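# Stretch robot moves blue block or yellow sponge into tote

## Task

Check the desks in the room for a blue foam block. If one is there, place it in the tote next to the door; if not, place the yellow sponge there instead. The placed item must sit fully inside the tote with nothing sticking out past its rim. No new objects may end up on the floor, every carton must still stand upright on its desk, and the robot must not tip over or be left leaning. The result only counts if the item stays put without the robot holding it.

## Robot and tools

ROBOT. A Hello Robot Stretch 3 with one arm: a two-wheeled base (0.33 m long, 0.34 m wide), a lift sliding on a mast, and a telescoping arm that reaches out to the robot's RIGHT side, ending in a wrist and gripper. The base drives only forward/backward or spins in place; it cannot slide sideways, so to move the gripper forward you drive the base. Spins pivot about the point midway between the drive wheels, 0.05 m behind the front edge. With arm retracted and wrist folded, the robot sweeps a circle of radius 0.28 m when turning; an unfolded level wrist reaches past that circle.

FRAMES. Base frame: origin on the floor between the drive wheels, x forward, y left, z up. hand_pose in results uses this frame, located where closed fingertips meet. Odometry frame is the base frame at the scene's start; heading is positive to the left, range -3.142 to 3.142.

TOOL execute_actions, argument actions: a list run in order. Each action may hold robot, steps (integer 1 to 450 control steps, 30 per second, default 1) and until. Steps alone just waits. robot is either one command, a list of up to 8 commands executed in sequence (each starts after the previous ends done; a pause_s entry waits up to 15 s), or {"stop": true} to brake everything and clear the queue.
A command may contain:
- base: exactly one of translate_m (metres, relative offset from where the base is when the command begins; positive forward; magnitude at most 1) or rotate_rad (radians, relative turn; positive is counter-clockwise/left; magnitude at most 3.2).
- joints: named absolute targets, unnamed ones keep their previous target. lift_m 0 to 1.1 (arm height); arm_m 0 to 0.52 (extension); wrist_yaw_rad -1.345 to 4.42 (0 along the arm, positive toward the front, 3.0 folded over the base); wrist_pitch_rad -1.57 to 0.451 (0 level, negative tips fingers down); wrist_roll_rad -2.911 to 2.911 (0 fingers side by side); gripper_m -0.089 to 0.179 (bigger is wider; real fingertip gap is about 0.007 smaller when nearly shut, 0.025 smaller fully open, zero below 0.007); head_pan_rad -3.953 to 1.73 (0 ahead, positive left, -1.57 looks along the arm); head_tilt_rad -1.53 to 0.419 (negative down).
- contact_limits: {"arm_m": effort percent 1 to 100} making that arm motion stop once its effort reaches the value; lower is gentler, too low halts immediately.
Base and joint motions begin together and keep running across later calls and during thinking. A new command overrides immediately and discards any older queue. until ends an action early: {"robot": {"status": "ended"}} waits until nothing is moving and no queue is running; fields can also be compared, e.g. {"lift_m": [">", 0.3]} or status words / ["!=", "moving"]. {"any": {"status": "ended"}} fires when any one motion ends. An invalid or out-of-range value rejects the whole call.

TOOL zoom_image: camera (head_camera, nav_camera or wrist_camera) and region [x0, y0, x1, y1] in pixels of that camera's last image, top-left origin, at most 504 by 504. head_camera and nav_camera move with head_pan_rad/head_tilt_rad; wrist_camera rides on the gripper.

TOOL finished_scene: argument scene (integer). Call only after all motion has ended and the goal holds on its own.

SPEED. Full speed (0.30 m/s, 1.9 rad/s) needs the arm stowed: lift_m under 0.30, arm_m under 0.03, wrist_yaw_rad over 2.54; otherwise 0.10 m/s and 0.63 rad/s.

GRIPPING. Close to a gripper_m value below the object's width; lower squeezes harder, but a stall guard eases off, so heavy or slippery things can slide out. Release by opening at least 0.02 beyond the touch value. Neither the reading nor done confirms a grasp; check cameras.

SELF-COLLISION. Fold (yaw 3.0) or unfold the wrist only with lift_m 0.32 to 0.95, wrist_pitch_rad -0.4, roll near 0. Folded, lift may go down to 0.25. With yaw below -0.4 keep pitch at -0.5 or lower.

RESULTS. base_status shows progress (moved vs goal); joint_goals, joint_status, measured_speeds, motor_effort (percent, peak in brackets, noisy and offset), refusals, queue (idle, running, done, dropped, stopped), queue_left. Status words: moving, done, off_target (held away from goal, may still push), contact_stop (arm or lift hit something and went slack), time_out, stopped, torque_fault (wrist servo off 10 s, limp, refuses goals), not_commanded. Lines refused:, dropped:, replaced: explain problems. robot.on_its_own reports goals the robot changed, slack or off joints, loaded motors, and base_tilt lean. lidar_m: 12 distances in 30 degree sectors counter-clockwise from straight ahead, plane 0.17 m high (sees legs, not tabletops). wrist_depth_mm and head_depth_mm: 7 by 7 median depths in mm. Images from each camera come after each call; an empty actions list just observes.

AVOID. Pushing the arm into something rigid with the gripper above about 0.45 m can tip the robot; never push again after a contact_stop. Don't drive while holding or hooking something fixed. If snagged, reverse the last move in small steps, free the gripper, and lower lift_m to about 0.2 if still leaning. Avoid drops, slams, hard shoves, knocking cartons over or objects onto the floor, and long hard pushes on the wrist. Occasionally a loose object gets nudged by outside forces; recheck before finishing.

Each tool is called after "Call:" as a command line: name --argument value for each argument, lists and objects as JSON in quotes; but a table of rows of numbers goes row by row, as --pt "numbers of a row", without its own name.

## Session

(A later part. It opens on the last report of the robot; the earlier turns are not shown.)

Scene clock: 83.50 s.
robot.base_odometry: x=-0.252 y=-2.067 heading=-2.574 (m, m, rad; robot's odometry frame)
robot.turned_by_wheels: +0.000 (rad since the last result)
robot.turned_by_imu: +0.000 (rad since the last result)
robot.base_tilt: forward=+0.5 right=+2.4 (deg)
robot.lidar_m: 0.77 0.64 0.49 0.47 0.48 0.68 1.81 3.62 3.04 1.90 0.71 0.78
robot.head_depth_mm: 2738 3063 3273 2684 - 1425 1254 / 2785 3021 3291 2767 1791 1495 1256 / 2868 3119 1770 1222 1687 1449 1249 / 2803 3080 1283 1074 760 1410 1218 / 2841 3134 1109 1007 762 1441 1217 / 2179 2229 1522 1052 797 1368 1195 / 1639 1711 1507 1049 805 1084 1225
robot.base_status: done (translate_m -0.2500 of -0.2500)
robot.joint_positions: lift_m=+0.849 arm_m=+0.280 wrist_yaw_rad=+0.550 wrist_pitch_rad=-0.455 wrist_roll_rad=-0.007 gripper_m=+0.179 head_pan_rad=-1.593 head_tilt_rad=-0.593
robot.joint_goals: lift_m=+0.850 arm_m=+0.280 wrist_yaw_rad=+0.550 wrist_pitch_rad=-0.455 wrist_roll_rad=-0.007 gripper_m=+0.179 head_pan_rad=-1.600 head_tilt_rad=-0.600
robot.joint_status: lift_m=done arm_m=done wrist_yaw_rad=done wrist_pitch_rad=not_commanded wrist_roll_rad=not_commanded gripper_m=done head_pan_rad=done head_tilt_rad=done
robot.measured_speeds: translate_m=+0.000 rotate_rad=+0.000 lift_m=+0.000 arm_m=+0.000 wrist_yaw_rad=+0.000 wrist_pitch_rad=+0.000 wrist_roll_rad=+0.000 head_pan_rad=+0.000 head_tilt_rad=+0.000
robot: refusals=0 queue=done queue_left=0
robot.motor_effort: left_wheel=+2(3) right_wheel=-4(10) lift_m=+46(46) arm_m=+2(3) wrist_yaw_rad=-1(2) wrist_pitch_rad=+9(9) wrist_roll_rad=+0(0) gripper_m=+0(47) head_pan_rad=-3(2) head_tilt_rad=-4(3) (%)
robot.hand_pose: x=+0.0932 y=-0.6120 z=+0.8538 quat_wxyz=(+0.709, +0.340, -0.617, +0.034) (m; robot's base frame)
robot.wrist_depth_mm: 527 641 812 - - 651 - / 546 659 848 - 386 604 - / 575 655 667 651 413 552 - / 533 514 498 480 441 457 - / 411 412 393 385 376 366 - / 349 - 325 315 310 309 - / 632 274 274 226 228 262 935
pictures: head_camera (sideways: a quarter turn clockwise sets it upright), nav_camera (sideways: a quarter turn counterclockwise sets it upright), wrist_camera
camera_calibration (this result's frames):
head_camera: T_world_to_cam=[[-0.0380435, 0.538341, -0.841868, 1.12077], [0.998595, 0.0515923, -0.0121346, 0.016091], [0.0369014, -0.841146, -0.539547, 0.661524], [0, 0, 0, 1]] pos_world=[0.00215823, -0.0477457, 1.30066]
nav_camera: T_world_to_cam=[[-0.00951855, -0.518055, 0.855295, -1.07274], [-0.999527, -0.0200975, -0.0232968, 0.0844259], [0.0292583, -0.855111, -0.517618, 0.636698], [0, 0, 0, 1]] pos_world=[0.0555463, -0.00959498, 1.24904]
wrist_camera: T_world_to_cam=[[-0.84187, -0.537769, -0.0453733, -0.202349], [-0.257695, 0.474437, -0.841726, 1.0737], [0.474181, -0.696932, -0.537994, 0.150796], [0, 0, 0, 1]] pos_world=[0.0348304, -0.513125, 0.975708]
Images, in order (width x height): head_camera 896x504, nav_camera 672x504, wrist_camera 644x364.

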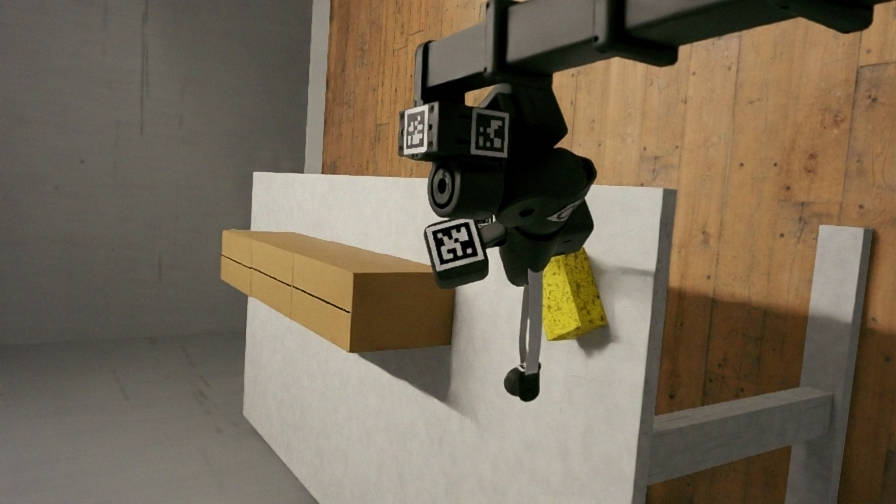

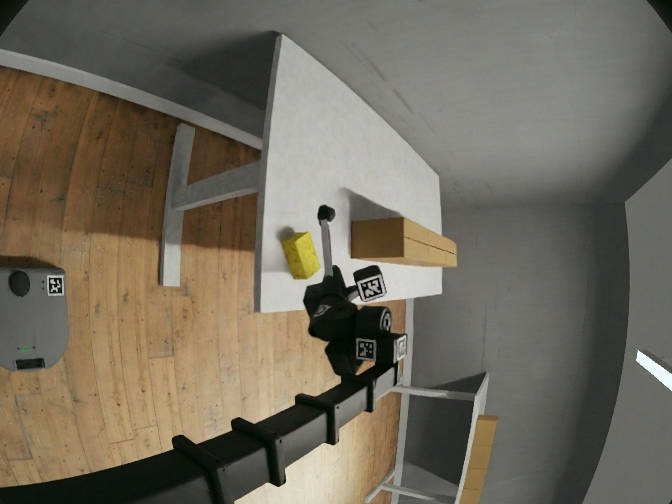

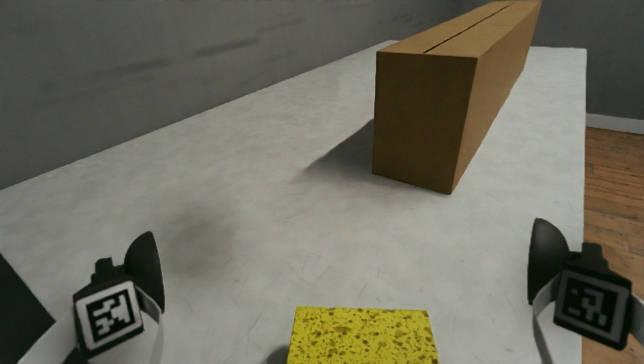

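Call:
execute_actions --actions '[{"robot":{"joints":{"lift_m":0.75,"arm_m":0.285}},"steps":450,"until":{"robot":{"status":"ended"}}},{"robot":[{"joints":{"gripper_m":0.04}},{"joints":{"lift_m":0.81}}],"steps":450,"until":{"robot":{"status":"ended"}}}]'

Scene clock: 91.27 s.
robot.base_odometry: x=-0.252 y=-2.067 heading=-2.574 (m, m, rad; robot's odometry frame)
robot.turned_by_wheels: +0.000 (rad since the last result)
robot.turned_by_imu: +0.000 (rad since the last result)
robot.base_tilt: forward=+0.6 right=+2.4 (deg)
robot.lidar_m: 0.77 0.64 0.49 0.47 0.48 0.68 1.80 3.64 3.03 1.90 0.71 0.78
robot.head_depth_mm: 2726 3014 3326 2400 - - 1254 / 2793 3094 3321 2637 1693 1502 1243 / 2847 3168 1749 1194 - 1445 1252 / 2856 3101 1275 1068 762 1414 1213 / 2852 3171 1115 1007 758 1441 1215 / 2213 2260 1511 1059 813 1379 1194 / 1658 1712 1509 1052 809 1084 1212
robot.base_status: done (translate_m -0.2500 of -0.2500)
robot.joint_positions: lift_m=+0.809 arm_m=+0.285 wrist_yaw_rad=+0.550 wrist_pitch_rad=-0.456 wrist_roll_rad=-0.007 gripper_m=+0.048 head_pan_rad=-1.593 head_tilt_rad=-0.593
robot.joint_goals: lift_m=+0.810 arm_m=+0.285 wrist_yaw_rad=+0.550 wrist_pitch_rad=-0.456 wrist_roll_rad=-0.007 gripper_m=+0.047 head_pan_rad=-1.600 head_tilt_rad=-0.600
robot.joint_status: lift_m=done arm_m=done wrist_yaw_rad=done wrist_pitch_rad=not_commanded wrist_roll_rad=not_commanded gripper_m=done head_pan_rad=done head_tilt_rad=done
robot.measured_speeds: translate_m=+0.000 rotate_rad=+0.000 lift_m=+0.000 arm_m=+0.000 wrist_yaw_rad=+0.000 wrist_pitch_rad=+0.000 wrist_roll_rad=+0.000 head_pan_rad=+0.000 head_tilt_rad=+0.000
robot: refusals=0 queue=done queue_left=0
robot.on_its_own: gripper_m is held at +0.047, not at your +0.040, by its stall guard, which is still easing
robot.motor_effort: left_wheel=+2(2) right_wheel=-4(4) lift_m=+46(44) arm_m=+2(5) wrist_yaw_rad=-1(1) wrist_pitch_rad=+10(10) wrist_roll_rad=+1(0) gripper_m=-24(99) head_pan_rad=-3(3) head_tilt_rad=-3(3) (%)
robot.hand_pose: x=+0.0931 y=-0.6169 z=+0.8137 quat_wxyz=(+0.709, +0.341, -0.617, +0.034) (m; robot's base frame)
robot.wrist_depth_mm: 529 621 812 - 361 432 - / 545 672 794 850 377 619 - / 549 591 575 544 413 483 - / 452 435 414 404 394 384 - / 348 339 329 168 165 312 327 / 285 279 143 141 138 - 271 / 614 236 220 152 145 216 902
pictures: head_camera (sideways: a quarter turn clockwise sets it upright), nav_camera (sideways: a quarter turn counterclockwise sets it upright), wrist_camera
camera_calibration (this result's frames):
head_camera: T_world_to_cam=[[-0.0380434, 0.538341, -0.841868, 1.12077], [0.998595, 0.0515922, -0.0121346, 0.016091], [0.0369013, -0.841147, -0.539547, 0.661524], [0, 0, 0, 1]] pos_world=[0.00215822, -0.0477457, 1.30066]
nav_camera: T_world_to_cam=[[-0.0095186, -0.518055, 0.855295, -1.07274], [-0.999527, -0.0200974, -0.0232968, 0.0844259], [0.0292582, -0.855111, -0.517618, 0.636698], [0, 0, 0, 1]] pos_world=[0.0555463, -0.00959499, 1.24904]
wrist_camera: T_world_to_cam=[[-0.841885, -0.537746, -0.0453848, -0.206835], [-0.25797, 0.474884, -0.84139, 1.04227], [0.474006, -0.696645, -0.53852, 0.126405], [0, 0, 0, 1]] pos_world=[0.0348265, -0.518124, 0.935641]
Images, in order (width x height): head_camera 896x504, nav_camera 672x504, wrist_camera 644x364.

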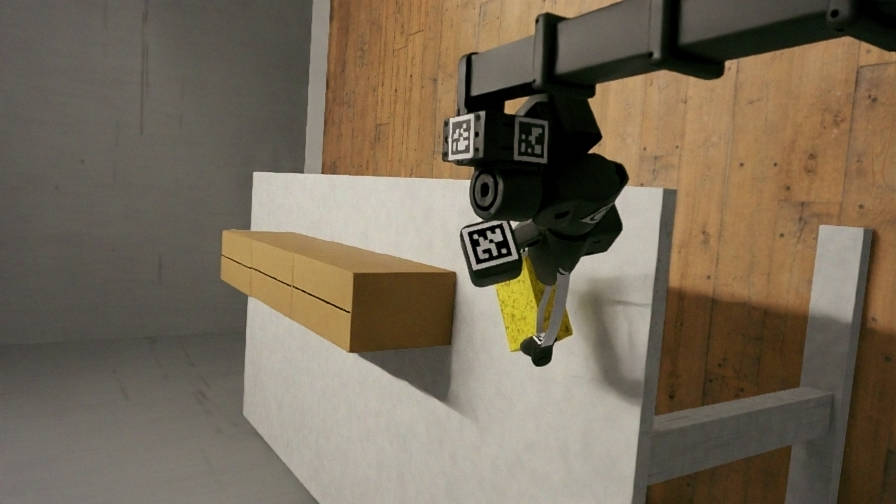

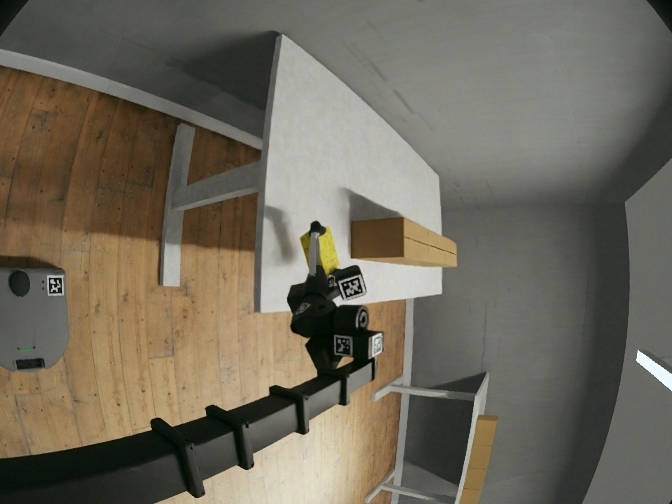

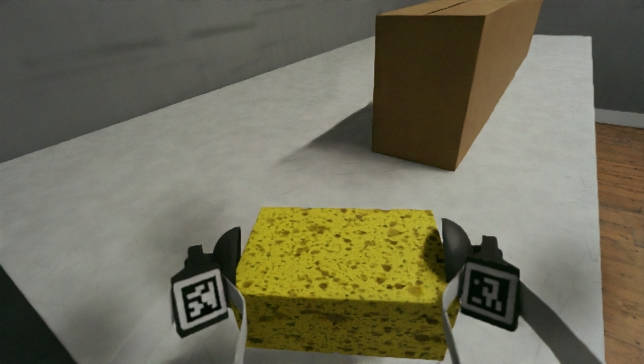

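Call:
execute_actions --actions '[{"robot":{"joints":{"arm_m":0,"head_tilt_rad":-1},"base":{"translate_m":-0.7}},"steps":100},{"robot":{"joints":{"lift_m":0.36,"wrist_yaw_rad":0,"wrist_pitch_rad":-1.4,"arm_m":0.05}},"steps":450,"until":{"robot":{"status":"ended"}}},{"robot":{"base":{"rotate_rad":-1.57}},"steps":450,"until":{"robot":{"status":"ended"}}}]'

Scene clock: 108.37 s.
robot.base_odometry: x=+0.338 y=-1.691 heading=+2.140 (m, m, rad; robot's odometry frame)
robot.turned_by_wheels: -1.570 (rad since the last result)
robot.turned_by_imu: -1.559 (rad since the last result)
robot.base_tilt: forward=+0.5 right=+2.4 (deg)
robot.lidar_m: 2.84 1.97 1.19 1.46 0.66 0.50 0.49 0.52 0.77 1.12 2.94 3.22
robot.head_depth_mm: 1159 1185 1395 1541 1368 1218 1102 / 2577 1968 1699 1549 1375 1234 - / 2689 2167 1819 1555 1344 1265 - / 2647 2135 1815 1565 1356 1248 1128 / 2594 2146 1820 1567 1373 1231 1108 / 2708 2158 1823 1556 1379 1233 1109 / 2689 2188 1840 1574 1385 1235 1108
robot.base_status: done (rotate_rad -1.5698 of -1.5700)
robot.joint_positions: lift_m=+0.361 arm_m=+0.050 wrist_yaw_rad=+0.001 wrist_pitch_rad=-1.398 wrist_roll_rad=-0.007 gripper_m=+0.064 head_pan_rad=-1.593 head_tilt_rad=-0.987
robot.joint_goals: lift_m=+0.360 arm_m=+0.050 wrist_yaw_rad=+0.000 wrist_pitch_rad=-1.400 wrist_roll_rad=-0.007 gripper_m=+0.063 head_pan_rad=-1.600 head_tilt_rad=-1.000
robot.joint_status: lift_m=done arm_m=done wrist_yaw_rad=done wrist_pitch_rad=done wrist_roll_rad=not_commanded gripper_m=done head_pan_rad=done head_tilt_rad=done
robot.measured_speeds: translate_m=+0.000 rotate_rad=+0.000 lift_m=+0.000 arm_m=+0.000 wrist_yaw_rad=+0.000 wrist_pitch_rad=+0.000 wrist_roll_rad=+0.000 head_pan_rad=+0.000 head_tilt_rad=+0.000
robot: refusals=0 queue=done queue_left=0
robot.on_its_own: gripper_m is held at +0.063, not at your +0.040, by its stall guard, which is not easing now
robot.motor_effort: left_wheel=+2(7) right_wheel=-5(11) lift_m=+13(47) arm_m=+2(4) wrist_yaw_rad=-1(1) wrist_pitch_rad=-1(10) wrist_roll_rad=+0(0) gripper_m=-19(26) head_pan_rad=-4(2) head_tilt_rad=-6(30) (%)
robot.hand_pose: x=-0.0216 y=-0.2149 z=+0.2428 quat_wxyz=(+0.544, +0.457, -0.538, -0.453) (m; robot's base frame)
robot.wrist_depth_mm: 442 435 434 423 418 411 407 / 435 427 418 420 418 409 404 / 432 431 424 415 412 404 400 / 423 425 412 408 407 401 398 / 420 418 409 168 165 399 395 / 418 414 144 141 138 - 388 / 409 413 405 151 145 - 385
pictures: head_camera (sideways: a quarter turn clockwise sets it upright), nav_camera (sideways: a quarter turn counterclockwise sets it upright), wrist_camera
camera_calibration (this result's frames):
head_camera: T_world_to_cam=[[-0.031661, 0.820491, -0.570782, 0.767436], [0.998576, 0.0504944, 0.0171944, -0.0220906], [0.0429291, -0.569425, -0.820921, 1.02745], [0, 0, 0, 1]] pos_world=[0.00224934, -0.0435016, 1.28188]
nav_camera: T_world_to_cam=[[-0.0160481, -0.806833, 0.590562, -0.727675], [-0.999254, -0.00780408, -0.0378161, 0.103311], [0.0351201, -0.590729, -0.806106, 1.0119], [0, 0, 0, 1]] pos_world=[0.0560181, 0.0114507, 1.24934]
wrist_camera: T_world_to_cam=[[-0.998827, 0.0248439, -0.0415689, 0.00342067], [0.0272235, 0.997963, -0.0576927, 0.269712], [0.0400509, -0.0587567, -0.997469, 0.392577], [0, 0, 0, 1]] pos_world=[-0.0196489, -0.246182, 0.407285]
Images, in order (width x height): head_camera 896x504, nav_camera 672x504, wrist_camera 644x364.

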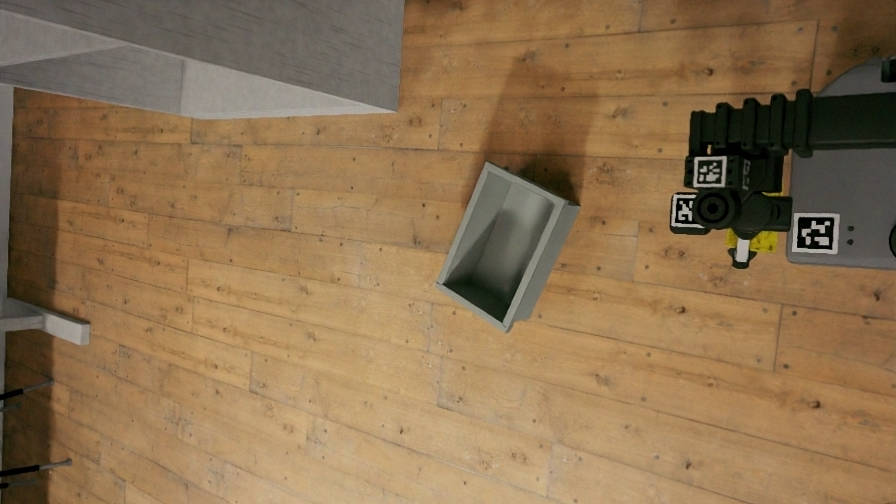

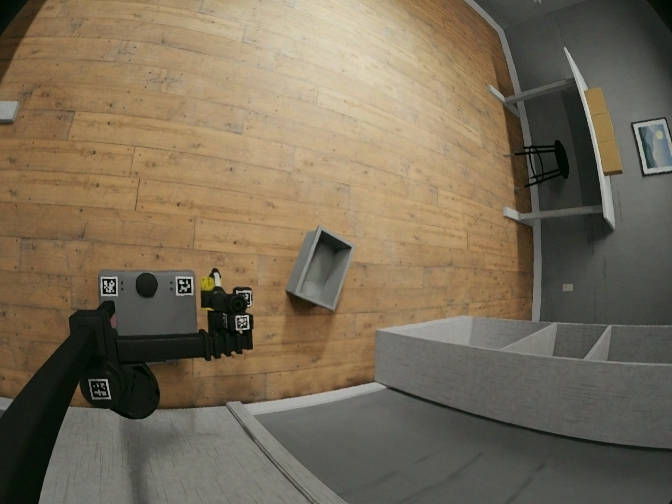

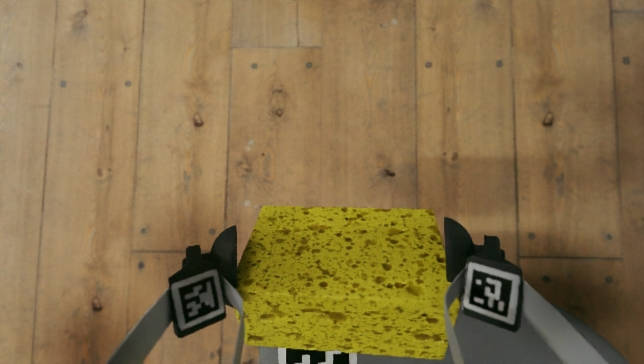

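Centre about (0.04, -0.70).

Call:
execute_actions --actions '[{"robot":{"joints":{"arm_m":0.52,"wrist_yaw_rad":-0.45,"wrist_pitch_rad":-1.3,"lift_m":0.33},"base":{"translate_m":0.07}},"steps":450,"until":{"robot":{"status":"ended"}}}]'

Scene clock: 122.77 s.
robot.base_odometry: x=+0.301 y=-1.632 heading=+2.140 (m, m, rad; robot's odometry frame)
robot.turned_by_wheels: +0.000 (rad since the last result)
robot.turned_by_imu: +0.000 (rad since the last result)
robot.base_tilt: forward=+0.5 right=+2.5 (deg)
robot.lidar_m: 2.77 1.96 1.15 1.46 0.74 0.58 0.56 0.59 0.88 0.71 2.91 3.17
robot.head_depth_mm: 1708 1851 1445 1551 1374 1222 1100 / 2625 2074 1758 1553 1373 1224 - / 2614 2123 1808 1468 1343 1221 - / 2674 2140 1794 1527 1351 1223 1134 / 2652 2153 1822 1559 1380 1226 1107 / 2666 2159 1830 1568 1375 1234 1108 / 2653 2175 1816 1562 1381 1224 1112
robot.base_status: done (translate_m +0.0700 of +0.0700)
robot.joint_positions: lift_m=+0.331 arm_m=+0.520 wrist_yaw_rad=-0.450 wrist_pitch_rad=-1.305 wrist_roll_rad=-0.007 gripper_m=+0.064 head_pan_rad=-1.593 head_tilt_rad=-0.987
robot.joint_goals: lift_m=+0.330 arm_m=+0.520 wrist_yaw_rad=-0.450 wrist_pitch_rad=-1.300 wrist_roll_rad=-0.007 gripper_m=+0.063 head_pan_rad=-1.600 head_tilt_rad=-1.000
robot.joint_status: lift_m=done arm_m=done wrist_yaw_rad=done wrist_pitch_rad=done wrist_roll_rad=not_commanded gripper_m=done head_pan_rad=done head_tilt_rad=done
robot.measured_speeds: translate_m=+0.000 rotate_rad=+0.000 lift_m=+0.000 arm_m=+0.000 wrist_yaw_rad=+0.000 wrist_pitch_rad=+0.000 wrist_roll_rad=+0.000 head_pan_rad=+0.000 head_tilt_rad=+0.000
robot: refusals=0 queue=done queue_left=0
robot.on_its_own: gripper_m is held at +0.063, not at your +0.040, by its stall guard, which is not easing now
robot.motor_effort: left_wheel=+2(8) right_wheel=-5(6) lift_m=+13(12) arm_m=+2(2) wrist_yaw_rad=+0(4) wrist_pitch_rad=+3(5) wrist_roll_rad=+0(0) gripper_m=-20(19) head_pan_rad=-3(3) head_tilt_rad=-6(6) (%)
robot.hand_pose: x=-0.0407 y=-0.7041 z=+0.2158 quat_wxyz=(+0.454, +0.295, -0.641, -0.543) (m; robot's base frame)
robot.wrist_depth_mm: 444 428 430 425 414 408 406 / 423 418 415 414 409 397 394 / 416 412 403 395 288 388 383 / 405 321 352 380 374 378 380 / 395 315 361 167 165 369 366 / 382 377 145 142 138 - 359 / 371 373 297 154 147 263 353
pictures: head_camera (sideways: a quarter turn clockwise sets it upright), nav_camera (sideways: a quarter turn counterclockwise sets it upright), wrist_camera
camera_calibration (this result's frames):
head_camera: T_world_to_cam=[[-0.0316159, 0.820494, -0.570781, 0.767434], [0.998579, 0.0504395, 0.0171945, -0.0220908], [0.0428979, -0.569426, -0.820922, 1.02745], [0, 0, 0, 1]] pos_world=[0.00224695, -0.0435014, 1.28188]
nav_camera: T_world_to_cam=[[-0.0160925, -0.806833, 0.590561, -0.727673], [-0.999255, -0.00774909, -0.0378162, 0.103311], [0.0350876, -0.590729, -0.806107, 1.0119], [0, 0, 0, 1]] pos_world=[0.0560187, 0.0114481, 1.24934]
wrist_camera: T_world_to_cam=[[-0.889681, 0.454475, -0.0438329, 0.302802], [0.455611, 0.877424, -0.150153, 0.709458], [-0.0297807, -0.153559, -0.987691, 0.265947], [0, 0, 0, 1]] pos_world=[-0.0459203, -0.719273, 0.382473]
Images, in order (width x height): head_camera 896x504, nav_camera 672x504, wrist_camera 644x364.

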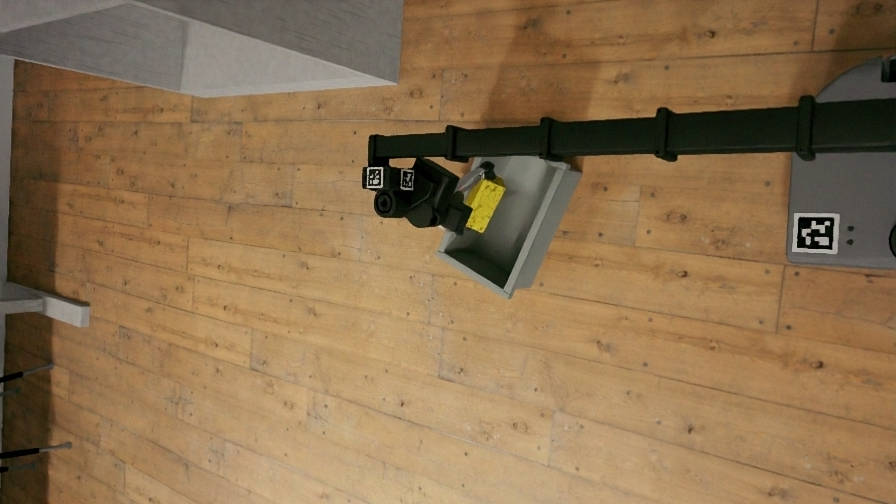

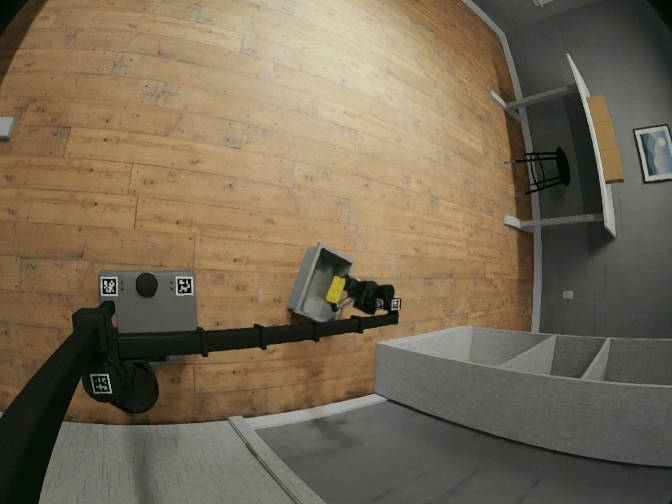

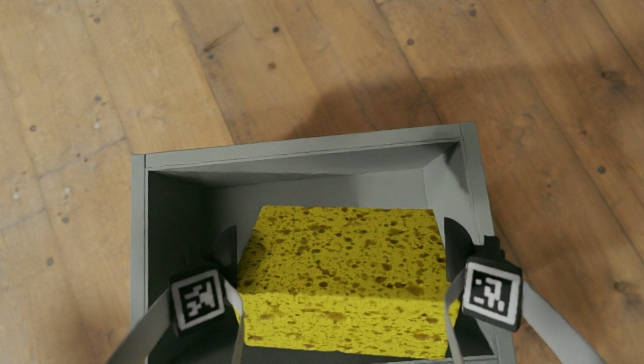

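Call:
execute_actions --actions '[{"robot":[{"joints":{"lift_m":0.165},"base":{"translate_m":0.015}},{"joints":{"gripper_m":0.14}},{"joints":{"lift_m":0.33}}],"steps":450,"until":{"robot":{"status":"ended"}}}]'

Scene clock: 132.07 s.
robot.base_odometry: x=+0.292 y=-1.619 heading=+2.140 (m, m, rad; robot's odometry frame)
robot.turned_by_wheels: +0.000 (rad since the last result)
robot.turned_by_imu: +0.000 (rad since the last result)
robot.base_tilt: forward=+0.5 right=+2.5 (deg)
robot.lidar_m: 2.76 1.96 1.14 1.46 0.76 0.59 0.58 0.61 0.90 1.90 2.91 3.14
robot.head_depth_mm: 1744 1886 1493 1555 1365 1224 1103 / 2645 2089 1769 1548 1377 1227 - / 2643 2144 1807 1479 1348 1226 - / 2680 2170 1806 1560 1354 1231 1142 / 2633 2162 1802 1561 1366 1227 1105 / 2685 2166 1816 1566 1377 1229 1104 / 2648 2138 1817 1580 1379 1241 1112
robot.base_status: done (translate_m +0.0150 of +0.0150)
robot.joint_positions: lift_m=+0.329 arm_m=+0.520 wrist_yaw_rad=-0.450 wrist_pitch_rad=-1.303 wrist_roll_rad=-0.007 gripper_m=+0.140 head_pan_rad=-1.593 head_tilt_rad=-0.987
robot.joint_goals: lift_m=+0.330 arm_m=+0.520 wrist_yaw_rad=-0.450 wrist_pitch_rad=-1.300 wrist_roll_rad=-0.007 gripper_m=+0.140 head_pan_rad=-1.600 head_tilt_rad=-1.000
robot.joint_status: lift_m=done arm_m=done wrist_yaw_rad=done wrist_pitch_rad=done wrist_roll_rad=not_commanded gripper_m=done head_pan_rad=done head_tilt_rad=done
robot.measured_speeds: translate_m=+0.000 rotate_rad=+0.000 lift_m=+0.000 arm_m=+0.000 wrist_yaw_rad=+0.000 wrist_pitch_rad=+0.000 wrist_roll_rad=+0.000 head_pan_rad=+0.000 head_tilt_rad=+0.000
robot: refusals=0 queue=done queue_left=0
robot.motor_effort: left_wheel=+0(6) right_wheel=-2(8) lift_m=+46(50) arm_m=+2(2) wrist_yaw_rad=+0(0) wrist_pitch_rad=+2(3) wrist_roll_rad=+0(0) gripper_m=+0(81) head_pan_rad=-3(4) head_tilt_rad=-6(6) (%)
robot.hand_pose: x=-0.0410 y=-0.7046 z=+0.2146 quat_wxyz=(+0.455, +0.295, -0.642, -0.543) (m; robot's base frame)
robot.wrist_depth_mm: 435 432 426 420 414 407 401 / 429 424 412 409 404 397 392 / 417 410 405 401 300 384 381 / 403 397 351 383 374 372 371 / 393 387 378 374 369 339 366 / 380 382 369 323 360 - 353 / 377 271 305 296 275 247 348
pictures: head_camera (sideways: a quarter turn clockwise sets it upright), nav_camera (sideways: a quarter turn counterclockwise sets it upright), wrist_camera
camera_calibration (this result's frames):
head_camera: T_world_to_cam=[[-0.0315983, 0.820495, -0.57078, 0.767433], [0.99858, 0.050418, 0.0171945, -0.0220908], [0.0428856, -0.569427, -0.820923, 1.02745], [0, 0, 0, 1]] pos_world=[0.00224602, -0.0435013, 1.28188]
nav_camera: T_world_to_cam=[[-0.0161098, -0.806833, 0.59056, -0.727672], [-0.999255, -0.00772763, -0.0378162, 0.103311], [0.035075, -0.590729, -0.806107, 1.0119], [0, 0, 0, 1]] pos_world=[0.056019, 0.011447, 1.24934]
wrist_camera: T_world_to_cam=[[-0.889665, 0.4545, -0.0438776, 0.302784], [0.455582, 0.877096, -0.152143, 0.709976], [-0.0306641, -0.155346, -0.987384, 0.263289], [0, 0, 0, 1]] pos_world=[-0.0460029, -0.719431, 0.381271]
Images, in order (width x height): head_camera 896x504, nav_camera 672x504, wrist_camera 644x364.

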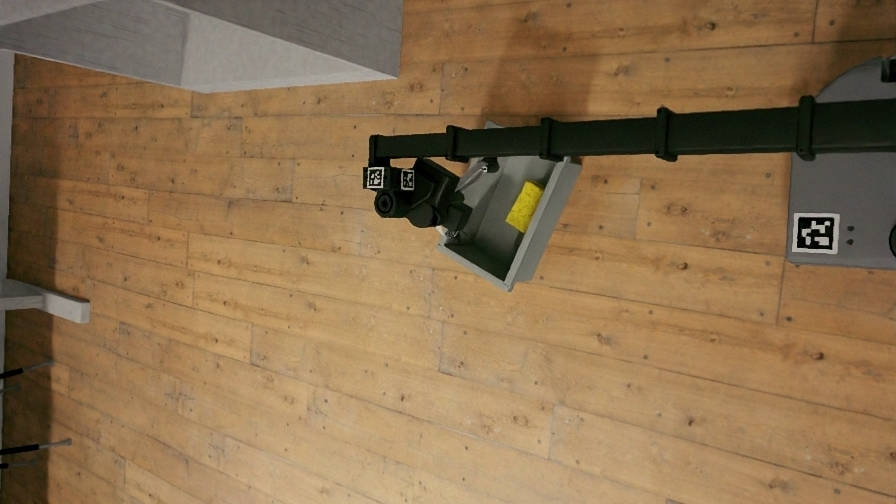

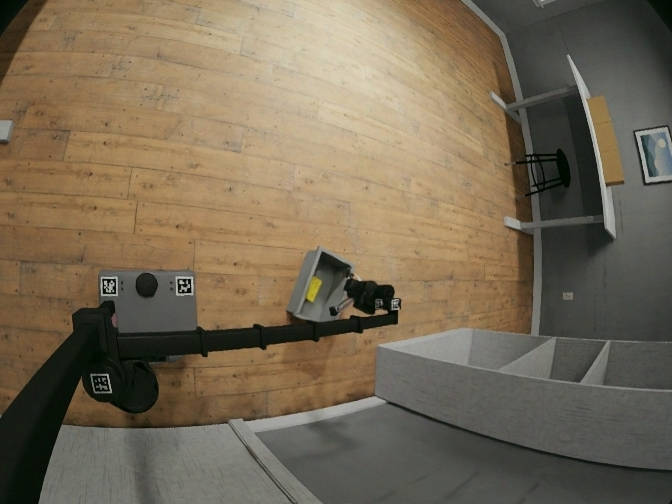

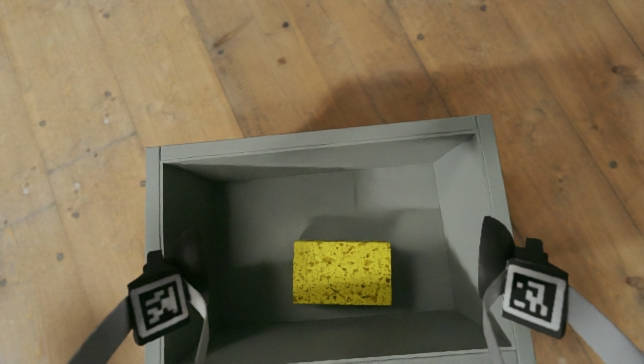

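Call:
finished_scene --scene 2

The scene is finished: the task was done.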